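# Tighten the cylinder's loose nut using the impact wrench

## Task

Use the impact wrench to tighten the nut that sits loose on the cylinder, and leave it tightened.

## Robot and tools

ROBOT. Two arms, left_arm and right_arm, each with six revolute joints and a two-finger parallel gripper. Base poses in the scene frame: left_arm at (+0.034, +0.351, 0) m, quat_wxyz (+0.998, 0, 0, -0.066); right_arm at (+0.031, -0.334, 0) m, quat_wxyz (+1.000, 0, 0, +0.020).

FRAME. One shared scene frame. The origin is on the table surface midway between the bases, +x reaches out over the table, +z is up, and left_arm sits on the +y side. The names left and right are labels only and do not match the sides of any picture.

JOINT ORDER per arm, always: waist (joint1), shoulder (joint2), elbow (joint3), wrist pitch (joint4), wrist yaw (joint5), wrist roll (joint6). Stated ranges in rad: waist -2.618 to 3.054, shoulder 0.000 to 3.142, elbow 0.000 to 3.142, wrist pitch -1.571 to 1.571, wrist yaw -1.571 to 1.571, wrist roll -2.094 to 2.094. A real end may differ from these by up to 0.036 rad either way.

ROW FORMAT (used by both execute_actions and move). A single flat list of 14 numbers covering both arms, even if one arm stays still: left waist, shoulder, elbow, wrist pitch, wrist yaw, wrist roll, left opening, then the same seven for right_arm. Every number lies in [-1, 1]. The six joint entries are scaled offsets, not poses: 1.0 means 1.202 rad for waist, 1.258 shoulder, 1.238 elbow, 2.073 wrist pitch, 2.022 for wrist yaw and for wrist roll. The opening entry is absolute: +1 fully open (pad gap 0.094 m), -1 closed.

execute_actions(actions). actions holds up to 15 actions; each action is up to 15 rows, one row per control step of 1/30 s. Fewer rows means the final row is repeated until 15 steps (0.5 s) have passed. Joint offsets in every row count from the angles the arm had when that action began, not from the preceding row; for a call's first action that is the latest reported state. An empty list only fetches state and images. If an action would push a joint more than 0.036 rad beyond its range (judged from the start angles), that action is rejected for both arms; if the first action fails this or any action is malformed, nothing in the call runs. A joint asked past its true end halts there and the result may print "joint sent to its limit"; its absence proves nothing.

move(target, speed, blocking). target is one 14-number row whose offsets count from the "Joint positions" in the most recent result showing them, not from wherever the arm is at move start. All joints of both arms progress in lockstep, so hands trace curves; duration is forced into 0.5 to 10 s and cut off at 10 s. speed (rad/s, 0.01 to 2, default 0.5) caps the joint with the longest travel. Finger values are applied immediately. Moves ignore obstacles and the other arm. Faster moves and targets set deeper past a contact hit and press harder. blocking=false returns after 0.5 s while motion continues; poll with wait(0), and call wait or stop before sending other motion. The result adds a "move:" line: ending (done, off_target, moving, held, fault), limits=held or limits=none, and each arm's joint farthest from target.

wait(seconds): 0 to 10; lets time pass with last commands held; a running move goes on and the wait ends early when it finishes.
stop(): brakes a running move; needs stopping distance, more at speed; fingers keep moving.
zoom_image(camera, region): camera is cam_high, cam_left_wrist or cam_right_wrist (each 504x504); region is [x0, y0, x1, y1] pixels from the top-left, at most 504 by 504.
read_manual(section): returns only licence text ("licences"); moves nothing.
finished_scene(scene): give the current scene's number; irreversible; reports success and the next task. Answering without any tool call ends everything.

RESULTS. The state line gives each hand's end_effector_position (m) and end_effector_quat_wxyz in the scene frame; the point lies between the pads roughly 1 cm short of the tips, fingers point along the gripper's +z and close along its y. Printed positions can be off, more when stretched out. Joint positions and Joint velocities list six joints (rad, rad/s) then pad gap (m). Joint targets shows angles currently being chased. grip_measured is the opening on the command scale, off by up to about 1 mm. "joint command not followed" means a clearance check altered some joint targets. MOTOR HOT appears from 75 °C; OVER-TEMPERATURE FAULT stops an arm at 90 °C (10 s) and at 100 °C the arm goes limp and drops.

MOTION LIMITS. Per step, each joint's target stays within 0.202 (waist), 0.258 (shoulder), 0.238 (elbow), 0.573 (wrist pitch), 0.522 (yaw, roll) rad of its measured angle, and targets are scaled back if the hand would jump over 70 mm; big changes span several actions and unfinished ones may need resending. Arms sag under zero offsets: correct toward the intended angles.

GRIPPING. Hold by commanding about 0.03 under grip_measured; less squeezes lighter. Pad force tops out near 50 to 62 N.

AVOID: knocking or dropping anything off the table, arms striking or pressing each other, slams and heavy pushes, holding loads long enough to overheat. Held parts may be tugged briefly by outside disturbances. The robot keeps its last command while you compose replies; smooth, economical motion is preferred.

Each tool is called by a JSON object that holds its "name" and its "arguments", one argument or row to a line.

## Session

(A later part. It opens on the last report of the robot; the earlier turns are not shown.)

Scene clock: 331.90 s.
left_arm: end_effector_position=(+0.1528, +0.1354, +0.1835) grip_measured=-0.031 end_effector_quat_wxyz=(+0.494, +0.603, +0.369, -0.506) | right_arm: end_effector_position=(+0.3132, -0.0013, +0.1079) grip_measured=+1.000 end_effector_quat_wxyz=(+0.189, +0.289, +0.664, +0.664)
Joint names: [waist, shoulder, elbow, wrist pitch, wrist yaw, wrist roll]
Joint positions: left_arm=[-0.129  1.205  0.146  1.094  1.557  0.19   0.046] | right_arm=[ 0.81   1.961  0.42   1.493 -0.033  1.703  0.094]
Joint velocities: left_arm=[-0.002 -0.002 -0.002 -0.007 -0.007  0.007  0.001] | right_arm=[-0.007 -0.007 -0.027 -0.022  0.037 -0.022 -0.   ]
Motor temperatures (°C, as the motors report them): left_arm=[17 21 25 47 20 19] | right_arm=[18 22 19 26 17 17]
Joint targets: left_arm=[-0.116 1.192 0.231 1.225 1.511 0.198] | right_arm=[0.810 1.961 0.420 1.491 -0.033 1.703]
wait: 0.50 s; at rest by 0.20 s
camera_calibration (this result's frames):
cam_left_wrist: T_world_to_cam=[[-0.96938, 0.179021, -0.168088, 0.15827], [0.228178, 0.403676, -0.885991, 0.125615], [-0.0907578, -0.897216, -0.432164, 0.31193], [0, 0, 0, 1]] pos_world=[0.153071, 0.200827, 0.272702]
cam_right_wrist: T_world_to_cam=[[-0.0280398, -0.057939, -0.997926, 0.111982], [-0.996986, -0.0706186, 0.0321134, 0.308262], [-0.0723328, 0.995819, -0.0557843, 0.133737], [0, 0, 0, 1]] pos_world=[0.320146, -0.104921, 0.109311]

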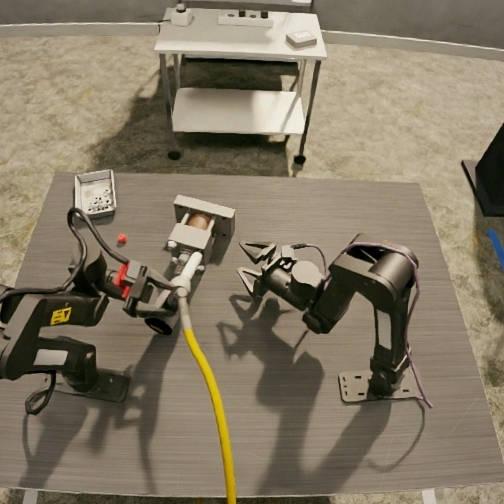

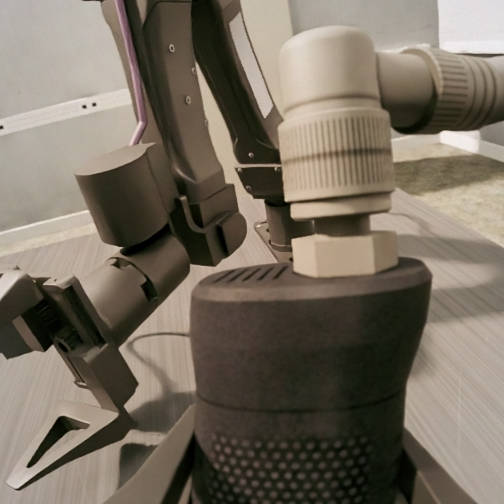

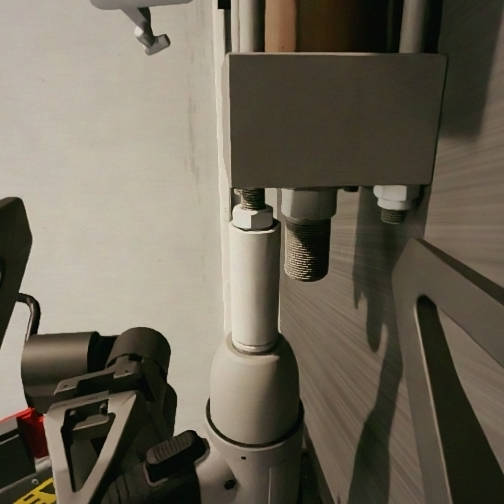

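Dome inside the socket. Try advancing further.

{"name": "execute_actions", "arguments": {
  "actions": [
    [[0.005,-0.005,0.071,0.066,-0.025,0.004,-0.12, 0,0,0,0,0,0,1],[0.005,0.005,0.076,0.07,-0.027,0.004,-0.12, 0,0,0,0,0,0,1],[0.005,0.015,0.081,0.074,-0.03,0.004,-0.12, 0,0,0,0,0,0,1],[0.005,0.025,0.086,0.078,-0.032,0.004,-0.12, 0,0,0,0,0,0,1],[0.005,0.035,0.091,0.082,-0.035,0.004,-0.12, 0,0,0,0,0,0,1],[0.005,0.045,0.096,0.086,-0.035,0.004,-0.12, 0,0,0,0,0,0,1]]
  ]
}}

Scene clock: 335.07 s.
left_arm: end_effector_position=(+0.1526, +0.1314, +0.1827) grip_measured=-0.031 end_effector_quat_wxyz=(+0.489, +0.607, +0.362, -0.511) | right_arm: end_effector_position=(+0.3132, -0.0013, +0.1084) grip_measured=+1.000 end_effector_quat_wxyz=(+0.189, +0.288, +0.663, +0.665)
Joint names: [waist, shoulder, elbow, wrist pitch, wrist yaw, wrist roll]
Joint positions: left_arm=[-0.152  1.258  0.156  1.163  1.557  0.165  0.046] | right_arm=[ 0.81   1.961  0.42   1.495 -0.033  1.703  0.094]
Joint velocities: left_arm=[-0.022  0.007 -0.002 -0.022 -0.007  0.037  0.   ] | right_arm=[ 0.012  0.017 -0.012 -0.066 -0.022 -0.051 -0.   ]
Motor temperatures (°C, as the motors report them): left_arm=[17 21 25 47 20 19] | right_arm=[18 22 19 26 17 17]
Joint targets: left_arm=[-0.123 1.262 0.266 1.272 1.486 0.198] | right_arm=[0.810 1.961 0.420 1.493 -0.033 1.703]
camera_calibration (this result's frames):
cam_left_wrist: T_world_to_cam=[[-0.965072, 0.200345, -0.168812, 0.155367], [0.23762, 0.398022, -0.886067, 0.12585], [-0.110328, -0.895232, -0.431726, 0.310612], [0, 0, 0, 1]] pos_world=[0.154305, 0.196852, 0.271839]
cam_right_wrist: T_world_to_cam=[[-0.0267852, -0.0565074, -0.998043, 0.112078], [-0.997026, -0.0706637, 0.0307588, 0.308422], [-0.0722635, 0.995898, -0.0544466, 0.133581], [0, 0, 0, 1]] pos_world=[0.32016, -0.104906, 0.109645]

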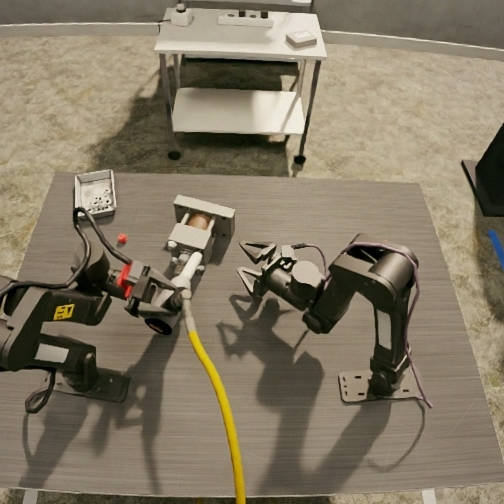

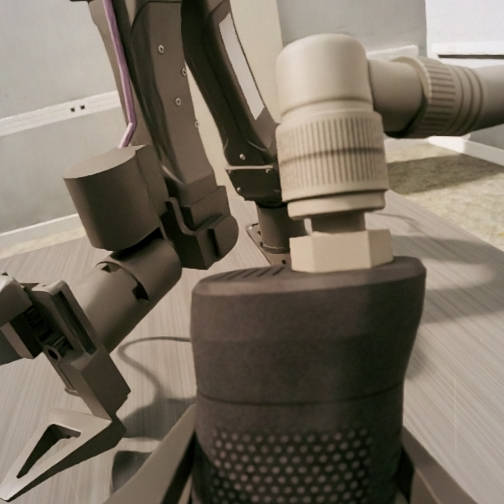

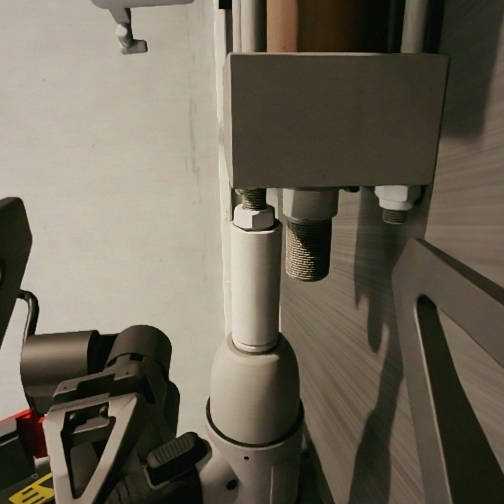

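{"name": "execute_actions", "arguments": {
  "actions": [
    [[0.02,0,0.08,0.053,-0.03,0.015,-0.12, 0,-0.19,0.03,-0.15,0.05,-0.3,1]],
    [[0.02,0,0.08,0.053,-0.03,0.015,-0.12, 0.1,-0.18,0.03,-0.15,0.05,-0.3,1]],
    [[0.02,0,0.08,0.053,-0.03,0.015,-0.12, 0.2,0,0,-0.02,0.055,-0.32,1]],
    [[0.02,0,0.08,0.053,-0.03,0.015,-0.12, 0.2,0,0,0,0,-0.02,1]],
    [[0.02,0,0.08,0.053,-0.03,0.015,-0.12, 0,0,0,0,0,0,1]]
  ]
}}

Scene clock: 345.40 s.
left_arm: end_effector_position=(+0.1526, +0.1314, +0.1832) grip_measured=-0.031 end_effector_quat_wxyz=(+0.488, +0.607, +0.362, -0.512) | right_arm: end_effector_position=(+0.1151, +0.0838, +0.2013) grip_measured=+1.000 end_effector_quat_wxyz=(+0.590, -0.445, +0.563, +0.370)
Joint names: [waist, shoulder, elbow, wrist pitch, wrist yaw, wrist roll]
Joint positions: left_arm=[-0.152  1.258  0.156  1.171  1.557  0.155  0.046] | right_arm=[ 1.429  1.482  0.489  0.962  0.241 -0.101  0.094]
Joint velocities: left_arm=[-0.002  0.007 -0.012  0.051 -0.022 -0.051  0.   ] | right_arm=[ 0.007  0.012  0.002  0.022  0.007 -0.022 -0.001]
Motor temperatures (°C, as the motors report them): left_arm=[17 21 27 47 20 19] | right_arm=[18 22 19 27 17 17]
Joint targets: left_arm=[-0.128 1.258 0.255 1.280 1.496 0.186] | right_arm=[1.429 1.482 0.489 0.960 0.241 -0.101]
camera_calibration (this result's frames):
cam_left_wrist: T_world_to_cam=[[-0.965445, 0.200438, -0.166552, 0.155075], [0.235642, 0.398469, -0.886394, 0.126619], [-0.111302, -0.895012, -0.431932, 0.310997], [0, 0, 0, 1]] pos_world=[0.154494, 0.19681, 0.272392]
cam_right_wrist: T_world_to_cam=[[0.90833, -0.331886, 0.254534, -0.132431], [-0.0739901, -0.726471, -0.683203, 0.206541], [0.411657, 0.601741, -0.684432, 0.143679], [0, 0, 0, 1]] pos_world=[0.0764264, 0.0196368, 0.273156]

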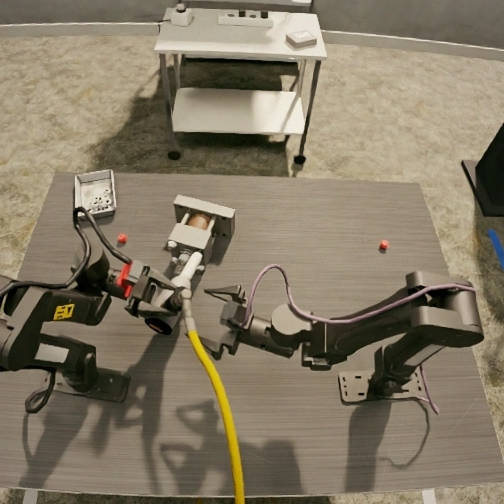

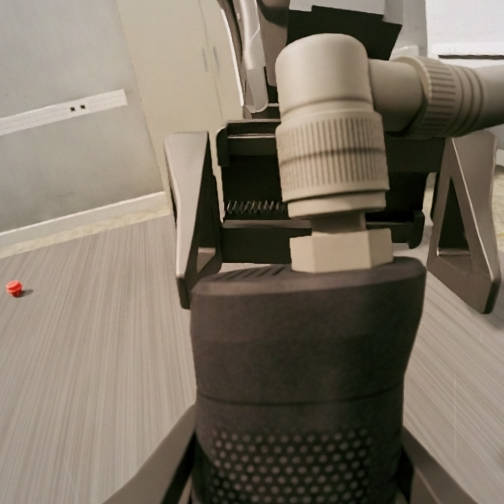

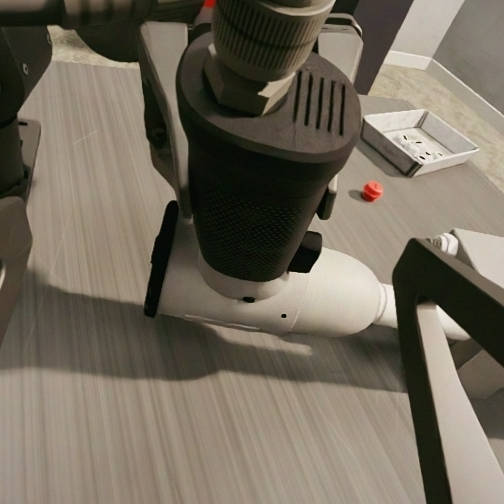

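{"name": "execute_actions", "arguments": {
  "actions": [
    [[0.02,0,0.08,0.048,-0.03,0.02,-0.12, -0.035,0.043,-0.028,-0.048,0.012,-0.01,1]]
  ]
}}

{"name": "wait", "arguments": {
  "seconds": 0.4
}}

Scene clock: 351.27 s.
left_arm: end_effector_position=(+0.1526, +0.1314, +0.1832) grip_measured=-0.031 end_effector_quat_wxyz=(+0.488, +0.607, +0.362, -0.512) | right_arm: end_effector_position=(+0.1320, +0.0763, +0.1591) grip_measured=+1.000 end_effector_quat_wxyz=(+0.568, -0.470, +0.598, +0.316)
Joint names: [waist, shoulder, elbow, wrist pitch, wrist yaw, wrist roll]
Joint positions: left_arm=[-0.152  1.258  0.156  1.171  1.557  0.155  0.046] | right_arm=[ 1.394  1.525  0.467  0.895  0.259 -0.116  0.094]
Joint velocities: left_arm=[ 0.002  0.007  0.002  0.007  0.037  0.007 -0.   ] | right_arm=[-0.017  0.012 -0.012  0.11  -0.007  0.022 -0.001]
Motor temperatures (°C, as the motors report them): left_arm=[17 21 27 47 20 19] | right_arm=[18 22 19 27 17 17]
Joint targets: left_arm=[-0.128 1.258 0.255 1.270 1.496 0.195] | right_arm=[1.387 1.536 0.454 0.862 0.266 -0.121]
camera_calibration (this result's frames):
cam_left_wrist: T_world_to_cam=[[-0.965445, 0.200438, -0.166552, 0.155075], [0.235642, 0.398469, -0.886394, 0.126619], [-0.111302, -0.895012, -0.431932, 0.310997], [0, 0, 0, 1]] pos_world=[0.154494, 0.19681, 0.272392]
cam_right_wrist: T_world_to_cam=[[0.891308, -0.339546, 0.300465, -0.143961], [-0.11243, -0.807515, -0.579033, 0.168117], [0.439238, 0.482316, -0.757919, 0.129564], [0, 0, 0, 1]] pos_world=[0.0903053, 0.0243848, 0.238799]

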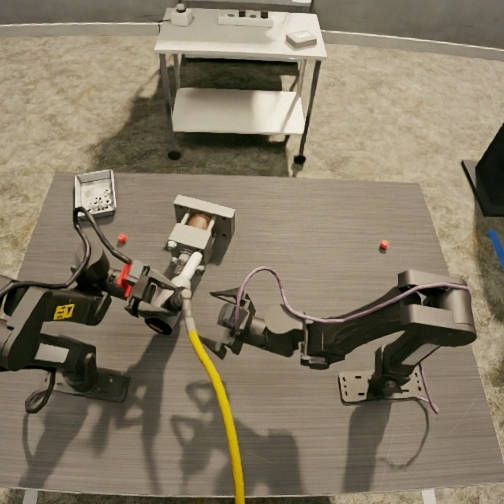

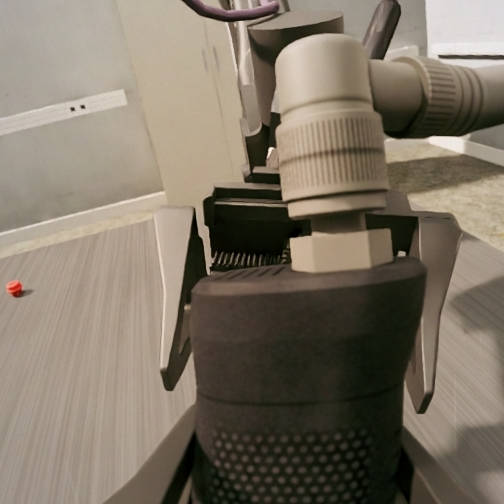

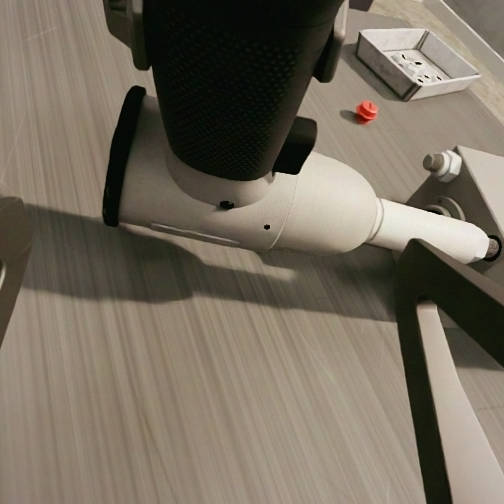

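Scene clock: 351.67 s.
left_arm: end_effector_position=(+0.1526, +0.1314, +0.1832) grip_measured=-0.031 end_effector_quat_wxyz=(+0.488, +0.607, +0.362, -0.512) | right_arm: end_effector_position=(+0.1320, +0.0762, +0.1591) grip_measured=+1.000 end_effector_quat_wxyz=(+0.568, -0.470, +0.598, +0.315)
Joint names: [waist, shoulder, elbow, wrist pitch, wrist yaw, wrist roll]
Joint positions: left_arm=[-0.152  1.258  0.156  1.171  1.557  0.155  0.046] | right_arm=[ 1.394  1.525  0.467  0.895  0.259 -0.117  0.094]
Joint velocities: left_arm=[-0.022  0.012 -0.017 -0.007 -0.037  0.037 -0.   ] | right_arm=[-0.017  0.007  0.002  0.037 -0.007 -0.11  -0.   ]
Motor temperatures (°C, as the motors report them): left_arm=[17 21 27 46 20 19] | right_arm=[18 22 19 27 17 17]
Joint targets: left_arm=[-0.128 1.258 0.255 1.270 1.496 0.195] | right_arm=[1.387 1.536 0.454 0.862 0.266 -0.121]
wait: 0.40 s; at rest by 0.17 s
camera_calibration (this result's frames):
cam_left_wrist: T_world_to_cam=[[-0.965445, 0.200438, -0.166552, 0.155075], [0.235642, 0.398469, -0.886394, 0.126619], [-0.111302, -0.895012, -0.431932, 0.310997], [0, 0, 0, 1]] pos_world=[0.154494, 0.19681, 0.272392]
cam_right_wrist: T_world_to_cam=[[0.890993, -0.339685, 0.30124, -0.144098], [-0.1122, -0.80766, -0.578875, 0.16806], [0.439935, 0.481975, -0.757732, 0.129455], [0, 0, 0, 1]] pos_world=[0.0902945, 0.0243935, 0.238786]

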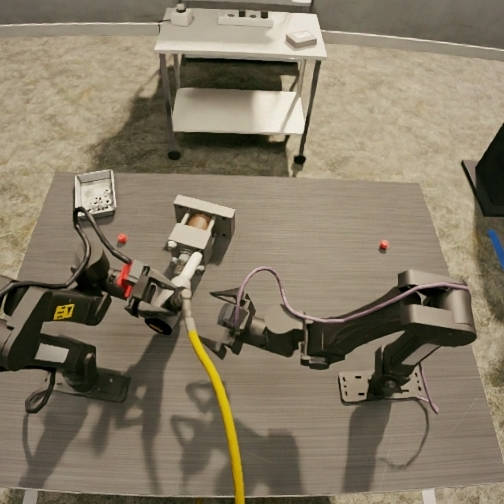

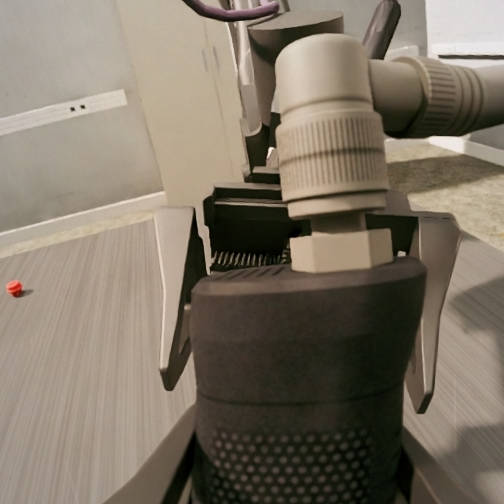

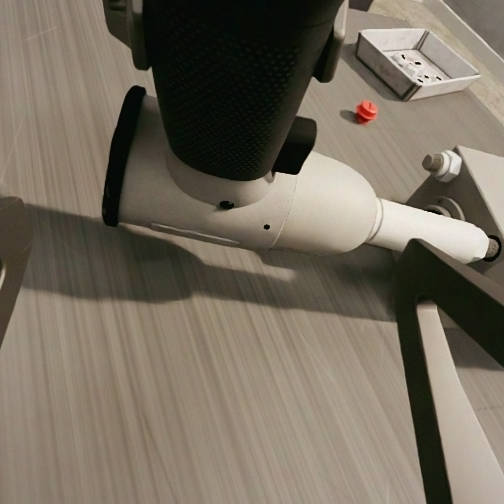

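{"name": "execute_actions", "arguments": {
  "actions": [
    [[0.02,0,0.08,0.048,-0.03,0.02,-0.12, 0,0.05,-0.02,0.04,0,0,1],[0.02,0,0.08,0.048,-0.03,0.02,-0.12, 0,0.1,-0.03,0.09,0,0,1],[0.02,0,0.08,0.048,-0.03,0.02,-0.12, 0,0.15,-0.04,0.14,0,0,1],[0.02,0,0.08,0.048,-0.03,0.02,-0.12, 0,0.2,-0.04,0.19,0,0,1],[0.02,0,0.08,0.048,-0.03,0.02,-0.12, -0.012,0.27,-0.04,0.253,-0.012,-0.02,1]]
  ]
}}

{"name": "wait", "arguments": {
  "seconds": 0.5
}}

Scene clock: 360.97 s.
left_arm: end_effector_position=(+0.1526, +0.1314, +0.1832) grip_measured=-0.031 end_effector_quat_wxyz=(+0.488, +0.607, +0.362, -0.512) | right_arm: end_effector_position=(+0.1326, +0.0864, +0.1171) grip_measured=+1.000 end_effector_quat_wxyz=(+0.595, -0.458, +0.570, +0.333)
Joint names: [waist, shoulder, elbow, wrist pitch, wrist yaw, wrist roll]
Joint positions: left_arm=[-0.152  1.258  0.156  1.171  1.557  0.155  0.046] | right_arm=[ 1.389  1.874  0.422  1.381  0.243 -0.15   0.094]
Joint velocities: left_arm=[-0.002  0.007 -0.012 -0.022  0.051  0.037 -0.   ] | right_arm=[ 0.017 -0.012  0.002  0.3    0.007 -0.051 -0.   ]
Motor temperatures (°C, as the motors report them): left_arm=[17 21 27 46 20 20] | right_arm=[18 21 19 27 17 17]
Joint targets: left_arm=[-0.128 1.258 0.255 1.270 1.496 0.195] | right_arm=[1.379 1.865 0.418 1.419 0.235 -0.157]
camera_calibration (this result's frames):
cam_left_wrist: T_world_to_cam=[[-0.965445, 0.200438, -0.166552, 0.155075], [0.235642, 0.398469, -0.886394, 0.126619], [-0.111302, -0.895012, -0.431932, 0.310997], [0, 0, 0, 1]] pos_world=[0.154494, 0.19681, 0.272392]
cam_right_wrist: T_world_to_cam=[[0.883809, -0.350017, 0.310434, -0.127711], [-0.0750795, -0.761048, -0.644336, 0.15075], [0.461784, 0.546163, -0.6989, 0.0772311], [0, 0, 0, 1]] pos_world=[0.0885263, 0.0278462, 0.190756]

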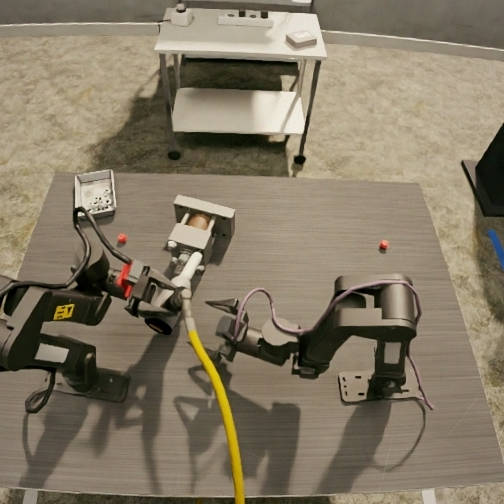

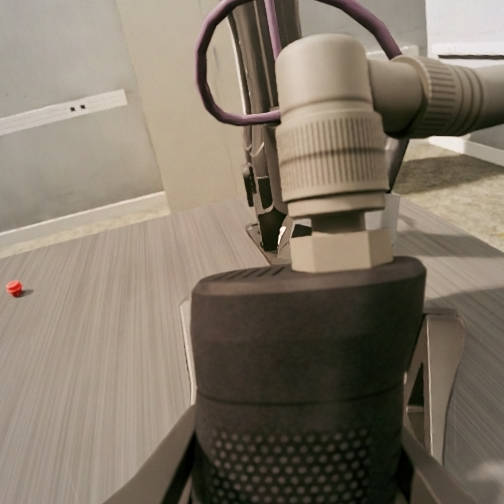

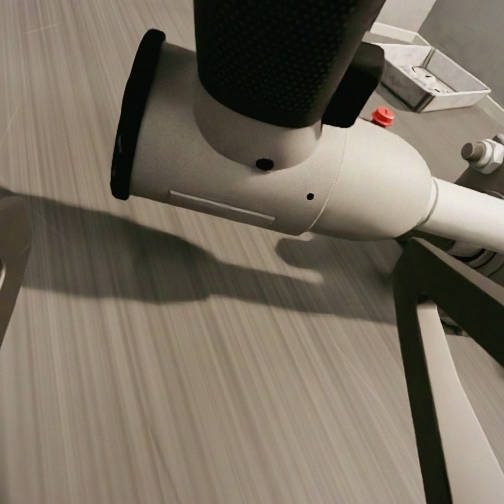

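Scene clock: 361.47 s.
left_arm: end_effector_position=(+0.1526, +0.1314, +0.1832) grip_measured=-0.031 end_effector_quat_wxyz=(+0.488, +0.607, +0.362, -0.512) | right_arm: end_effector_position=(+0.1324, +0.0870, +0.1266) grip_measured=+1.000 end_effector_quat_wxyz=(+0.606, -0.449, +0.561, +0.342)
Joint names: [waist, shoulder, elbow, wrist pitch, wrist yaw, wrist roll]
Joint positions: left_arm=[-0.152  1.258  0.156  1.171  1.557  0.155  0.046] | right_arm=[ 1.389  1.874  0.422  1.42   0.241 -0.153  0.094]
Joint velocities: left_arm=[-0.007 -0.017  0.002  0.037 -0.022 -0.007  0.001] | right_arm=[-0.017 -0.007 -0.002  0.037 -0.081 -0.007  0.001]
Motor temperatures (°C, as the motors report them): left_arm=[17 21 27 46 20 20] | right_arm=[18 21 19 27 17 17]
Joint targets: left_arm=[-0.128 1.258 0.255 1.270 1.496 0.195] | right_arm=[1.379 1.865 0.418 1.419 0.234 -0.157]
wait: 0.50 s; no rest
camera_calibration (this result's frames):
cam_left_wrist: T_world_to_cam=[[-0.965445, 0.200438, -0.166552, 0.155075], [0.235642, 0.398469, -0.886394, 0.126619], [-0.111302, -0.895012, -0.431932, 0.310997], [0, 0, 0, 1]] pos_world=[0.154494, 0.19681, 0.272392]
cam_right_wrist: T_world_to_cam=[[0.881884, -0.360035, 0.304394, -0.128386], [-0.0684232, -0.736532, -0.672933, 0.157887], [0.466475, 0.572621, -0.674171, 0.0775474], [0, 0, 0, 1]] pos_world=[0.0878509, 0.0256598, 0.197607]

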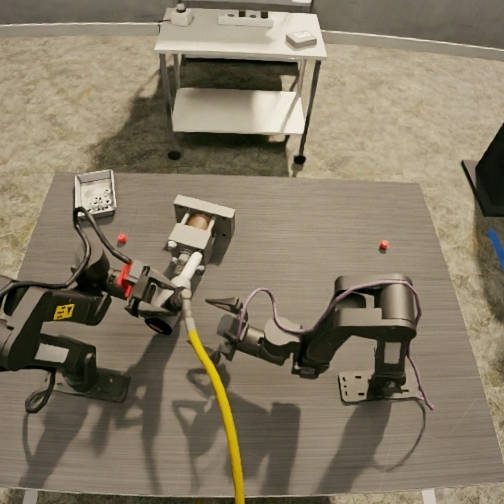

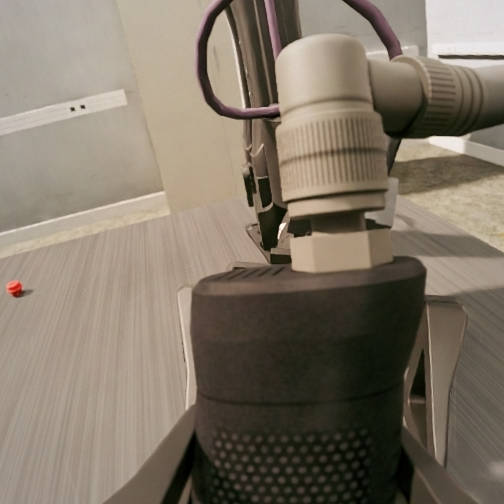

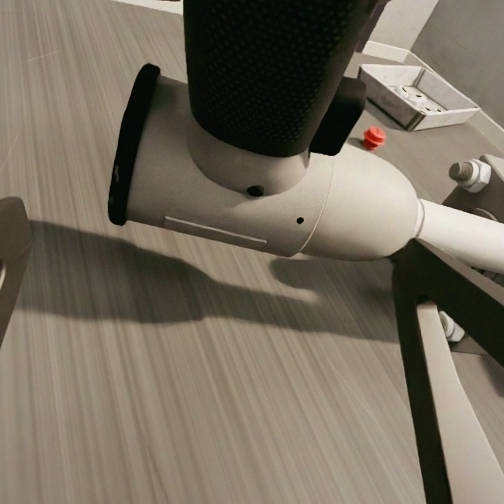

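{"name": "execute_actions", "arguments": {
  "actions": []
}}

Scene clock: 370.57 s.
left_arm: end_effector_position=(+0.1526, +0.1314, +0.1832) grip_measured=-0.031 end_effector_quat_wxyz=(+0.488, +0.607, +0.362, -0.512) | right_arm: end_effector_position=(+0.1324, +0.0870, +0.1268) grip_measured=+1.000 end_effector_quat_wxyz=(+0.606, -0.448, +0.560, +0.343)
Joint names: [waist, shoulder, elbow, wrist pitch, wrist yaw, wrist roll]
Joint positions: left_arm=[-0.152  1.258  0.156  1.171  1.557  0.155  0.046] | right_arm=[ 1.389  1.874  0.422  1.42   0.241 -0.153  0.094]
Joint velocities: left_arm=[-0.012 -0.017  0.012  0.037  0.066  0.007 -0.002] | right_arm=[-0.002 -0.002 -0.017  0.037  0.051  0.051  0.001]
Motor temperatures (°C, as the motors report them): left_arm=[17 21 27 46 20 20] | right_arm=[18 22 19 27 17 17]
Joint targets: left_arm=[-0.128 1.258 0.255 1.270 1.496 0.195] | right_arm=[1.379 1.865 0.418 1.419 0.234 -0.157]
camera_calibration (this result's frames):
cam_left_wrist: T_world_to_cam=[[-0.965445, 0.200438, -0.166552, 0.155075], [0.235642, 0.398469, -0.886394, 0.126619], [-0.111302, -0.895012, -0.431932, 0.310997], [0, 0, 0, 1]] pos_world=[0.154494, 0.19681, 0.272392]
cam_right_wrist: T_world_to_cam=[[0.881851, -0.360265, 0.304216, -0.128395], [-0.0683512, -0.736024, -0.673496, 0.158034], [0.466547, 0.57313, -0.673688, 0.0775538], [0, 0, 0, 1]] pos_world=[0.0878442, 0.0256121, 0.197742]

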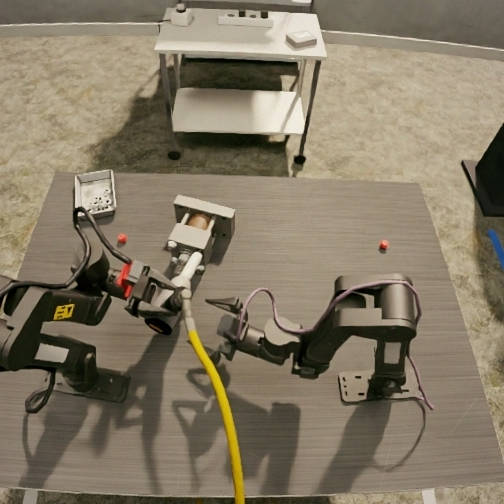

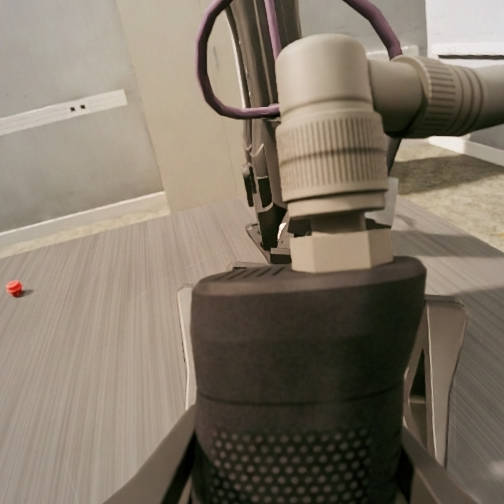

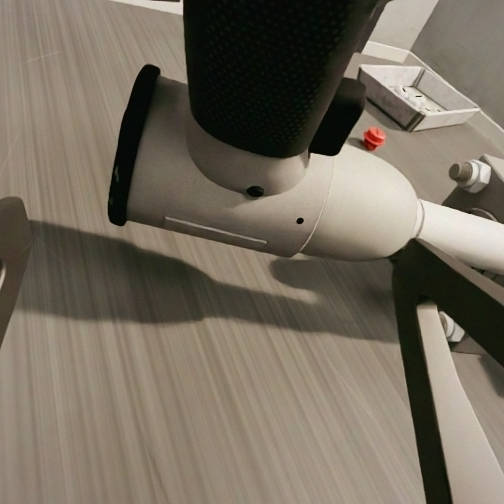

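{"name": "execute_actions", "arguments": {
  "actions": [
    [[0.02,0,0.08,0.048,-0.03,0.02,-0.12,-0.015,0.03,0.06,0.015,-0.01,0,1]],
    [[0.02,0,0.08,0.048,-0.03,0.02,-0.12,-0.015,0.05,0.07,0.012,-0.01,0,1]],
    [[0.02,0,0.08,0.048,-0.03,0.02,-0.12,0,0,0.01,0,0,0,1]]
  ]
}}

Scene clock: 375.50 s.
left_arm: end_effector_position=(+0.1526, +0.1314, +0.1832) grip_measured=-0.031 end_effector_quat_wxyz=(+0.488, +0.607, +0.362, -0.512) | right_arm: end_effector_position=(+0.1398, +0.1167, +0.1576) grip_measured=+1.000 end_effector_quat_wxyz=(+0.636, -0.417, +0.531, +0.375)
Joint names: [waist, shoulder, elbow, wrist pitch, wrist yaw, wrist roll]
Joint positions: left_arm=[-0.152  1.258  0.156  1.171  1.557  0.155  0.046] | right_arm=[ 1.373  1.938  0.55   1.479  0.215 -0.153  0.094]
Joint velocities: left_arm=[-0.002 -0.007 -0.002  0.037  0.051  0.081  0.   ] | right_arm=[ 0.007 -0.012 -0.002 -0.095 -0.037 -0.022  0.001]
Motor temperatures (°C, as the motors report them): left_arm=[17 21 28 46 20 20] | right_arm=[18 22 19 27 17 17]
Joint targets: left_arm=[-0.128 1.258 0.255 1.270 1.496 0.195] | right_arm=[1.373 1.938 0.563 1.478 0.215 -0.153]
camera_calibration (this result's frames):
cam_left_wrist: T_world_to_cam=[[-0.965445, 0.200438, -0.166552, 0.155075], [0.235642, 0.398469, -0.886394, 0.126619], [-0.111302, -0.895012, -0.431932, 0.310997], [0, 0, 0, 1]] pos_world=[0.154494, 0.19681, 0.272392]
cam_right_wrist: T_world_to_cam=[[0.879897, -0.387158, 0.275481, -0.125643], [-0.0480478, -0.649283, -0.759028, 0.201675], [0.472728, 0.65463, -0.589904, 0.0542056], [0, 0, 0, 1]] pos_world=[0.0946184, 0.0468155, 0.219665]

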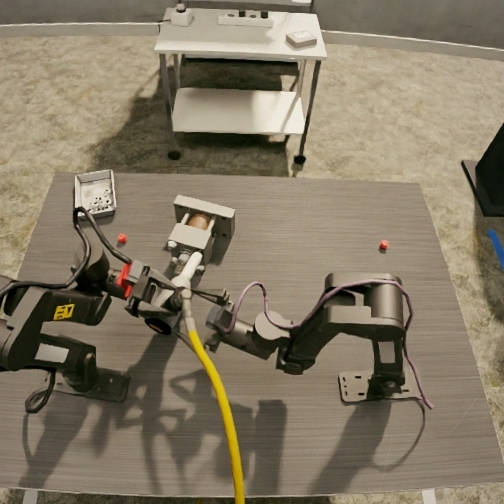

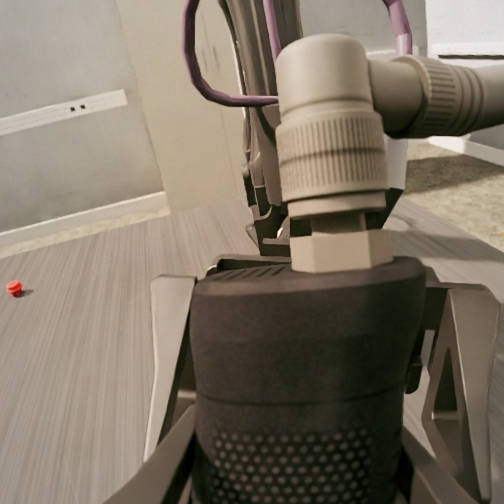

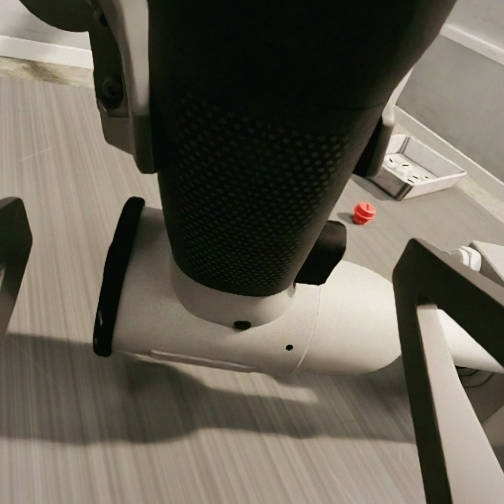

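{"name": "execute_actions", "arguments": {
  "actions": [
    [[0.02,0,0.08,0.048,-0.03,0.02,-0.12,-0.03,0.07,0.04,0,-0.01,0,1]],
    [[0.02,0,0.08,0.048,-0.03,0.02,-0.12,-0.02,0.05,0.05,0.005,-0.01,0,1]],
    [[0.02,0,0.08,0.048,-0.03,0.02,-0.12,0,0,0.01,0,0,0,1]]
  ]
}}

Scene clock: 379.83 s.
left_arm: end_effector_position=(+0.1526, +0.1314, +0.1832) grip_measured=-0.031 end_effector_quat_wxyz=(+0.488, +0.607, +0.362, -0.512) | right_arm: end_effector_position=(+0.1597, +0.1317, +0.1352) grip_measured=+1.000 end_effector_quat_wxyz=(+0.635, -0.417, +0.539, +0.363)
Joint names: [waist, shoulder, elbow, wrist pitch, wrist yaw, wrist roll]
Joint positions: left_arm=[-0.152  1.258  0.156  1.171  1.557  0.155  0.046] | right_arm=[ 1.327  2.058  0.626  1.504  0.189 -0.153  0.094]
Joint velocities: left_arm=[-0.002  0.007  0.012 -0.007 -0.022 -0.037  0.   ] | right_arm=[ 0.002 -0.012 -0.002 -0.007 -0.007 -0.022 -0.001]
Motor temperatures (°C, as the motors report them): left_arm=[17 21 28 46 20 20] | right_arm=[18 22 19 28 17 17]
Joint targets: left_arm=[-0.128 1.258 0.255 1.270 1.496 0.195] | right_arm=[1.327 2.058 0.639 1.503 0.189 -0.153]
camera_calibration (this result's frames):
cam_left_wrist: T_world_to_cam=[[-0.965445, 0.200438, -0.166552, 0.155075], [0.235642, 0.398469, -0.886394, 0.126619], [-0.111302, -0.895012, -0.431932, 0.310997], [0, 0, 0, 1]] pos_world=[0.154494, 0.19681, 0.272392]
cam_right_wrist: T_world_to_cam=[[0.872605, -0.398841, 0.281935, -0.129362], [-0.0619153, -0.6629, -0.746144, 0.197685], [0.484487, 0.633632, -0.603144, 0.0244882], [0, 0, 0, 1]] pos_world=[0.113257, 0.0639343, 0.198743]

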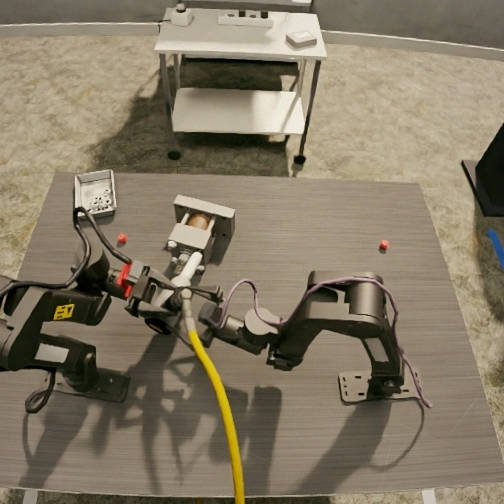

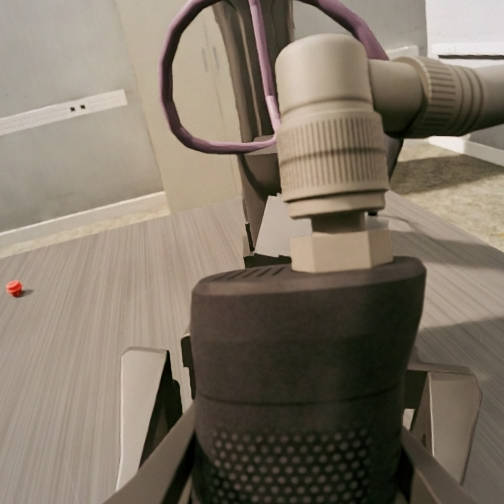

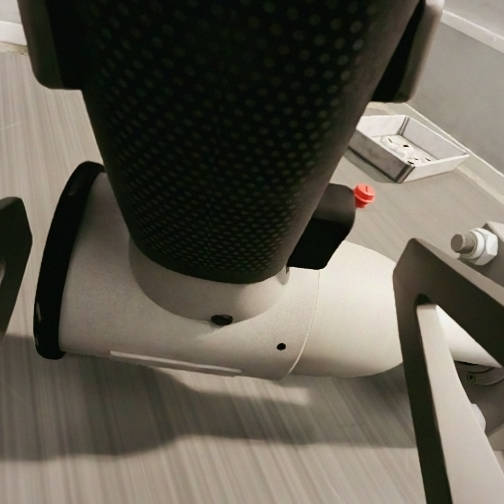

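{"name": "execute_actions", "arguments": {
  "actions": [
    [[0.02,0,0.08,0.048,-0.03,0.02,-0.12,0,0.04,0.065,-0.01,0,0,1]],
    [[0.02,0,0.08,0.048,-0.03,0.02,-0.12,0,0,0.01,0,0,0,0.6]]
  ]
}}

Scene clock: 387.70 s.
left_arm: end_effector_position=(+0.1526, +0.1314, +0.1832) grip_measured=-0.031 end_effector_quat_wxyz=(+0.488, +0.607, +0.362, -0.512) | right_arm: end_effector_position=(+0.1625, +0.1454, +0.1430) grip_measured=+0.602 end_effector_quat_wxyz=(+0.644, -0.408, +0.530, +0.371)
Joint names: [waist, shoulder, elbow, wrist pitch, wrist yaw, wrist roll]
Joint positions: left_arm=[-0.152  1.258  0.156  1.171  1.557  0.155  0.046] | right_arm=[ 1.327  2.089  0.69   1.506  0.189 -0.153  0.075]
Joint velocities: left_arm=[-0.007  0.022  0.002 -0.007  0.007 -0.022  0.   ] | right_arm=[-0.002  0.007 -0.002 -0.037 -0.007 -0.022  0.002]
Motor temperatures (°C, as the motors report them): left_arm=[17 21 28 46 20 20] | right_arm=[18 23 19 28 17 17]
Joint targets: left_arm=[-0.128 1.258 0.255 1.270 1.496 0.195] | right_arm=[1.327 2.089 0.702 1.504 0.189 -0.153]
camera_calibration (this result's frames):
cam_left_wrist: T_world_to_cam=[[-0.965445, 0.200438, -0.166552, 0.155075], [0.235642, 0.398469, -0.886394, 0.126619], [-0.111302, -0.895012, -0.431932, 0.310997], [0, 0, 0, 1]] pos_world=[0.154494, 0.19681, 0.272392]
cam_right_wrist: T_world_to_cam=[[0.870682, -0.408196, 0.274387, -0.125806], [-0.0566813, -0.63743, -0.768421, 0.211359], [0.488569, 0.653498, -0.578136, 0.0120377], [0, 0, 0, 1]] pos_world=[0.115635, 0.0755064, 0.203891]

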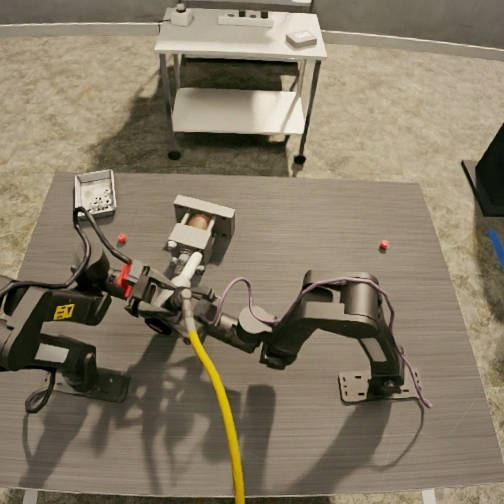

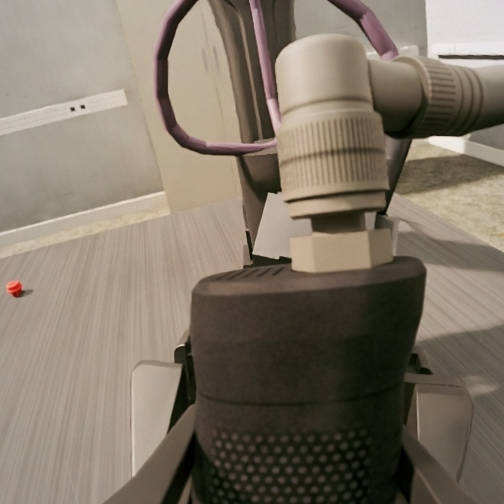

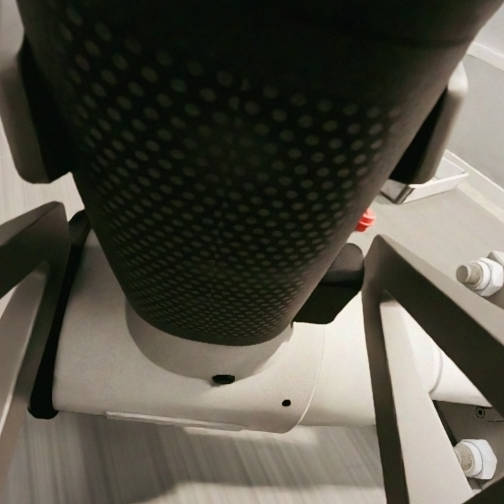

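{"name": "execute_actions", "arguments": {
  "actions": [
    [[0.02,0,0.08,0.048,-0.03,0.02,-0.12,0,0.02,0.01,0,0,0,0.5]],
    [[0.02,0,0.08,0.048,-0.03,0.02,-0.12,0,0,0.01,0,0,0,0.35]]
  ]
}}

Scene clock: 392.47 s.
left_arm: end_effector_position=(+0.1526, +0.1314, +0.1832) grip_measured=-0.031 end_effector_quat_wxyz=(+0.488, +0.607, +0.362, -0.512) | right_arm: end_effector_position=(+0.1639, +0.1448, +0.1435) grip_measured=+0.352 end_effector_quat_wxyz=(+0.646, -0.405, +0.531, +0.369)
Joint names: [waist, shoulder, elbow, wrist pitch, wrist yaw, wrist roll]
Joint positions: left_arm=[-0.152  1.258  0.156  1.171  1.557  0.155  0.046] | right_arm=[ 1.326  2.089  0.69   1.508  0.195 -0.153  0.064]
Joint velocities: left_arm=[-0.007 -0.007 -0.012 -0.037 -0.007  0.022 -0.   ] | right_arm=[ 0.002  0.002  0.012 -0.007 -0.007 -0.037 -0.   ]
Motor temperatures (°C, as the motors report them): left_arm=[17 21 28 46 20 20] | right_arm=[18 23 19 28 17 17]
Joint targets: left_arm=[-0.128 1.258 0.255 1.270 1.496 0.195] | right_arm=[1.327 2.089 0.702 1.507 0.189 -0.153]
camera_calibration (this result's frames):
cam_left_wrist: T_world_to_cam=[[-0.965445, 0.200438, -0.166552, 0.155075], [0.235642, 0.398469, -0.886394, 0.126619], [-0.111302, -0.895012, -0.431932, 0.310997], [0, 0, 0, 1]] pos_world=[0.154494, 0.19681, 0.272392]
cam_right_wrist: T_world_to_cam=[[0.867662, -0.415111, 0.273578, -0.125823], [-0.0611969, -0.635283, -0.769851, 0.2121], [0.493373, 0.651229, -0.576614, 0.0113697], [0, 0, 0, 1]] pos_world=[0.116542, 0.0751088, 0.204264]

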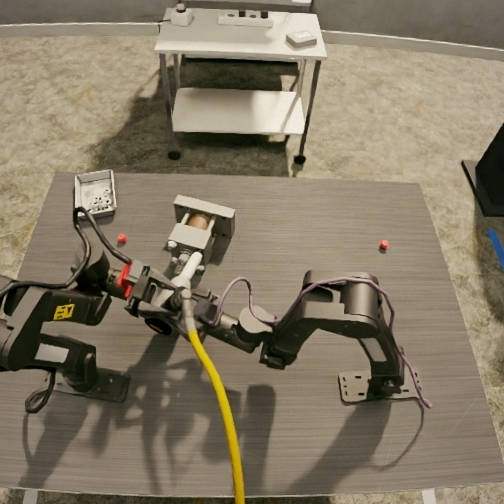

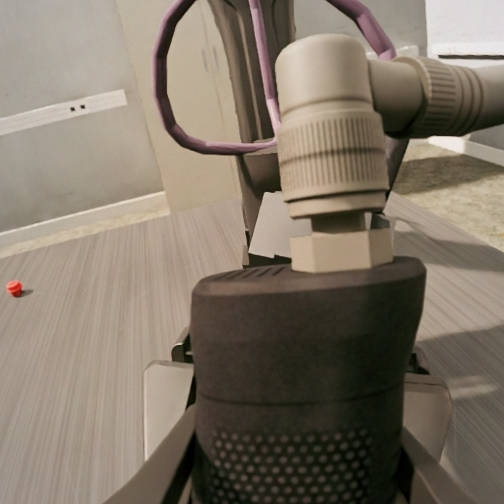

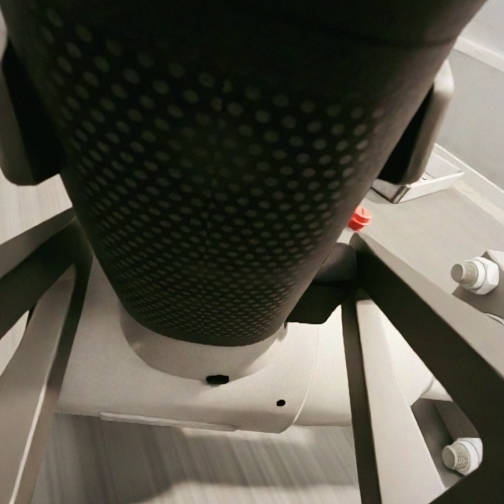

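Finger is touching the trigger. Close further, shifting right slightly +x and pushing forward with left.

{"name": "execute_actions", "arguments": {
  "actions": [
    [[0.02,0.02,0.09,0.055,-0.03,0.02,-0.12,-0.015,0,0.01,0,0,0,0.2]],
    [[0.02,0.02,0.09,0.055,-0.03,0.02,-0.12,-0.01,0,0.01,0,0,0,0.08]]
  ]
}}

Scene clock: 395.90 s.
left_arm: end_effector_position=(+0.1598, +0.1306, +0.1845) grip_measured=-0.031 end_effector_quat_wxyz=(+0.496, +0.609, +0.358, -0.505) | right_arm: end_effector_position=(+0.1712, +0.1428, +0.1436) grip_measured=+0.085 end_effector_quat_wxyz=(+0.651, -0.405, +0.531, +0.360)
Joint names: [waist, shoulder, elbow, wrist pitch, wrist yaw, wrist roll]
Joint positions: left_arm=[-0.145  1.3    0.174  1.22   1.557  0.151  0.046] | right_arm=[ 1.311  2.089  0.69   1.507  0.195 -0.168  0.051]
Joint velocities: left_arm=[-0.007  0.017 -0.007  0.037 -0.037  0.022  0.   ] | right_arm=[ 0.002  0.002 -0.007  0.037 -0.022  0.007  0.   ]
Motor temperatures (°C, as the motors report them): left_arm=[17 21 28 46 20 20] | right_arm=[18 23 19 28 17 17]
Joint targets: left_arm=[-0.132 1.299 0.267 1.306 1.496 0.192] | right_arm=[1.309 2.089 0.702 1.509 0.193 -0.155]
camera_calibration (this result's frames):
cam_left_wrist: T_world_to_cam=[[-0.9631, 0.192355, -0.188252, 0.167099], [0.251569, 0.39475, -0.883677, 0.123808], [-0.0956671, -0.898428, -0.428574, 0.309032], [0, 0, 0, 1]] pos_world=[0.159351, 0.196628, 0.273306]
cam_right_wrist: T_world_to_cam=[[0.857016, -0.427673, 0.287436, -0.13131], [-0.0614588, -0.638669, -0.767023, 0.211444], [0.511611, 0.639686, -0.573634, 0.00720235], [0, 0, 0, 1]] pos_world=[0.121845, 0.0742778, 0.204057]

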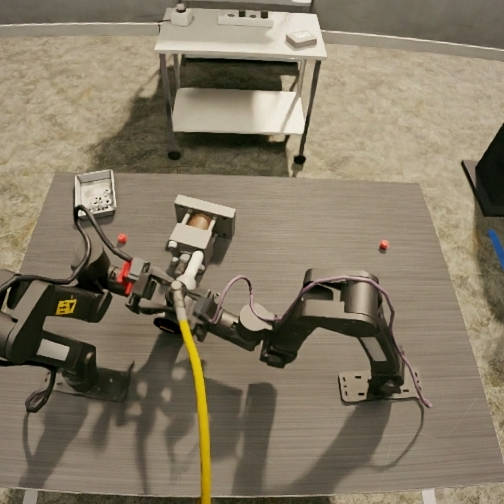

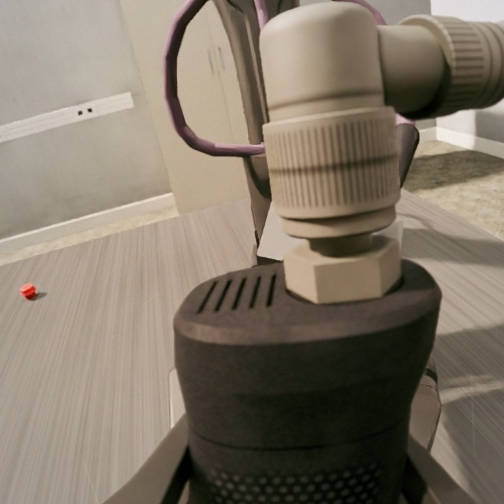

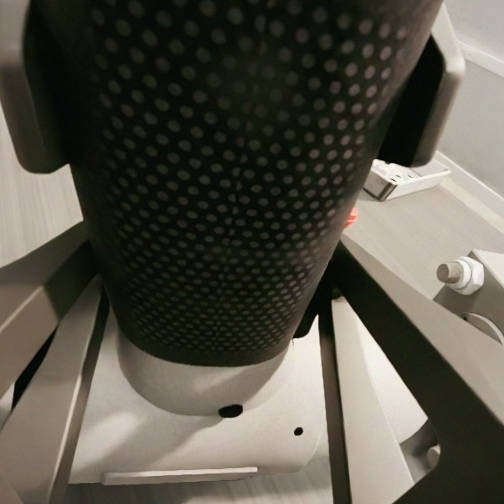

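{"name": "execute_actions", "arguments": {
  "actions": [
    [[0.012,0.025,0.09,0.055,-0.03,0.02,-0.12,-0.015,0,0.01,0,0,0,0.05]],
    [[0.012,0.025,0.09,0.055,-0.03,0.02,-0.12,-0.015,0,0.01,0,0,0,0.03]],
    [[0.012,0.02,0.085,0.05,-0.03,0.02,-0.12,-0.012,0,0.01,0,0,0,0.03]]
  ]
}}

{"name": "zoom_image", "arguments": {
  "camera": "cam_high",
  "region": [140,190,260,310]
}}

Scene clock: 402.00 s.
left_arm: end_effector_position=(+0.1718, +0.1314, +0.1819) grip_measured=-0.031 end_effector_quat_wxyz=(+0.505, +0.609, +0.359, -0.495) | right_arm: end_effector_position=(+0.1819, +0.1367, +0.1403) grip_measured=+0.039 end_effector_quat_wxyz=(+0.661, -0.404, +0.537, +0.334)
Joint names: [waist, shoulder, elbow, wrist pitch, wrist yaw, wrist roll]
Joint positions: left_arm=[-0.124  1.375  0.191  1.303  1.557  0.144  0.046] | right_arm=[ 1.298  2.089  0.681  1.508  0.225 -0.198  0.049]
Joint velocities: left_arm=[-0.017 -0.002 -0.017  0.007 -0.007 -0.022 -0.   ] | right_arm=[ 0.012 -0.007 -0.027 -0.022  0.081  0.022  0.001]
Motor temperatures (°C, as the motors report them): left_arm=[17 21 28 45 20 20] | right_arm=[18 23 19 28 17 17]
Joint targets: left_arm=[-0.109 1.381 0.297 1.378 1.496 0.188] | right_arm=[1.284 2.089 0.695 1.510 0.221 -0.191]
camera_calibration (this result's frames):
cam_left_wrist: T_world_to_cam=[[-0.963661, 0.171242, -0.205022, 0.183932], [0.257869, 0.396011, -0.881294, 0.116512], [-0.0697237, -0.902137, -0.425778, 0.30526], [0, 0, 0, 1]] pos_world=[0.168487, 0.197749, 0.270365]
cam_right_wrist: T_world_to_cam=[[0.829632, -0.460489, 0.315692, -0.136695], [-0.0743616, -0.651541, -0.75496, 0.208074], [0.553337, 0.602864, -0.574782, 0.00133438], [0, 0, 0, 1]] pos_world=[0.128141, 0.0718177, 0.201008]

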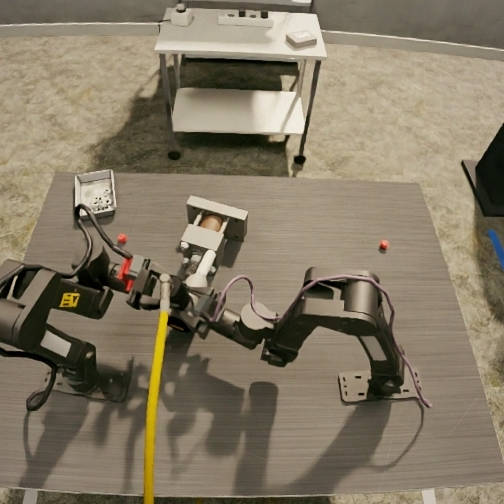

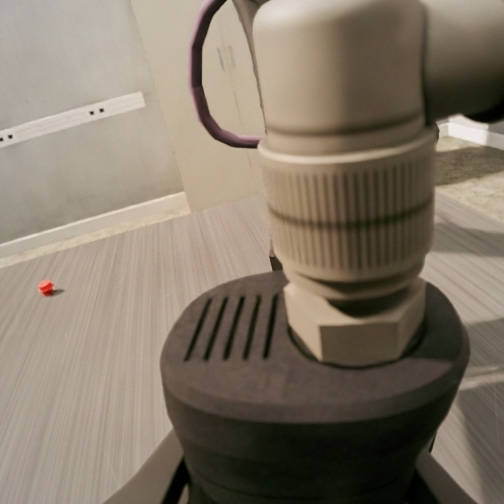

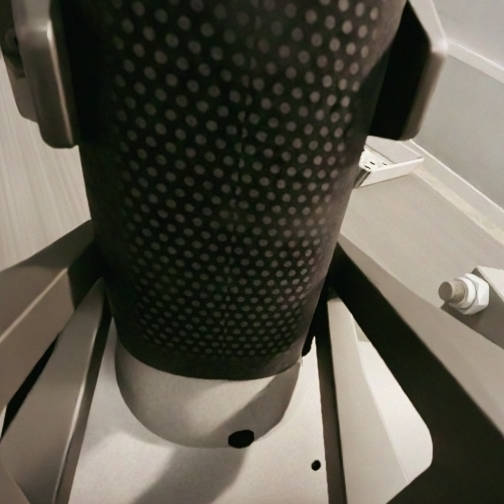

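Region (140, 190, 260, 310) of cam_high's 504x504 image, scaled by 4.200, with more detail than that image has.

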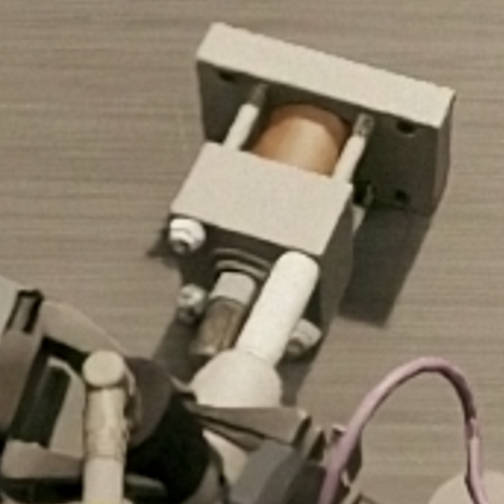

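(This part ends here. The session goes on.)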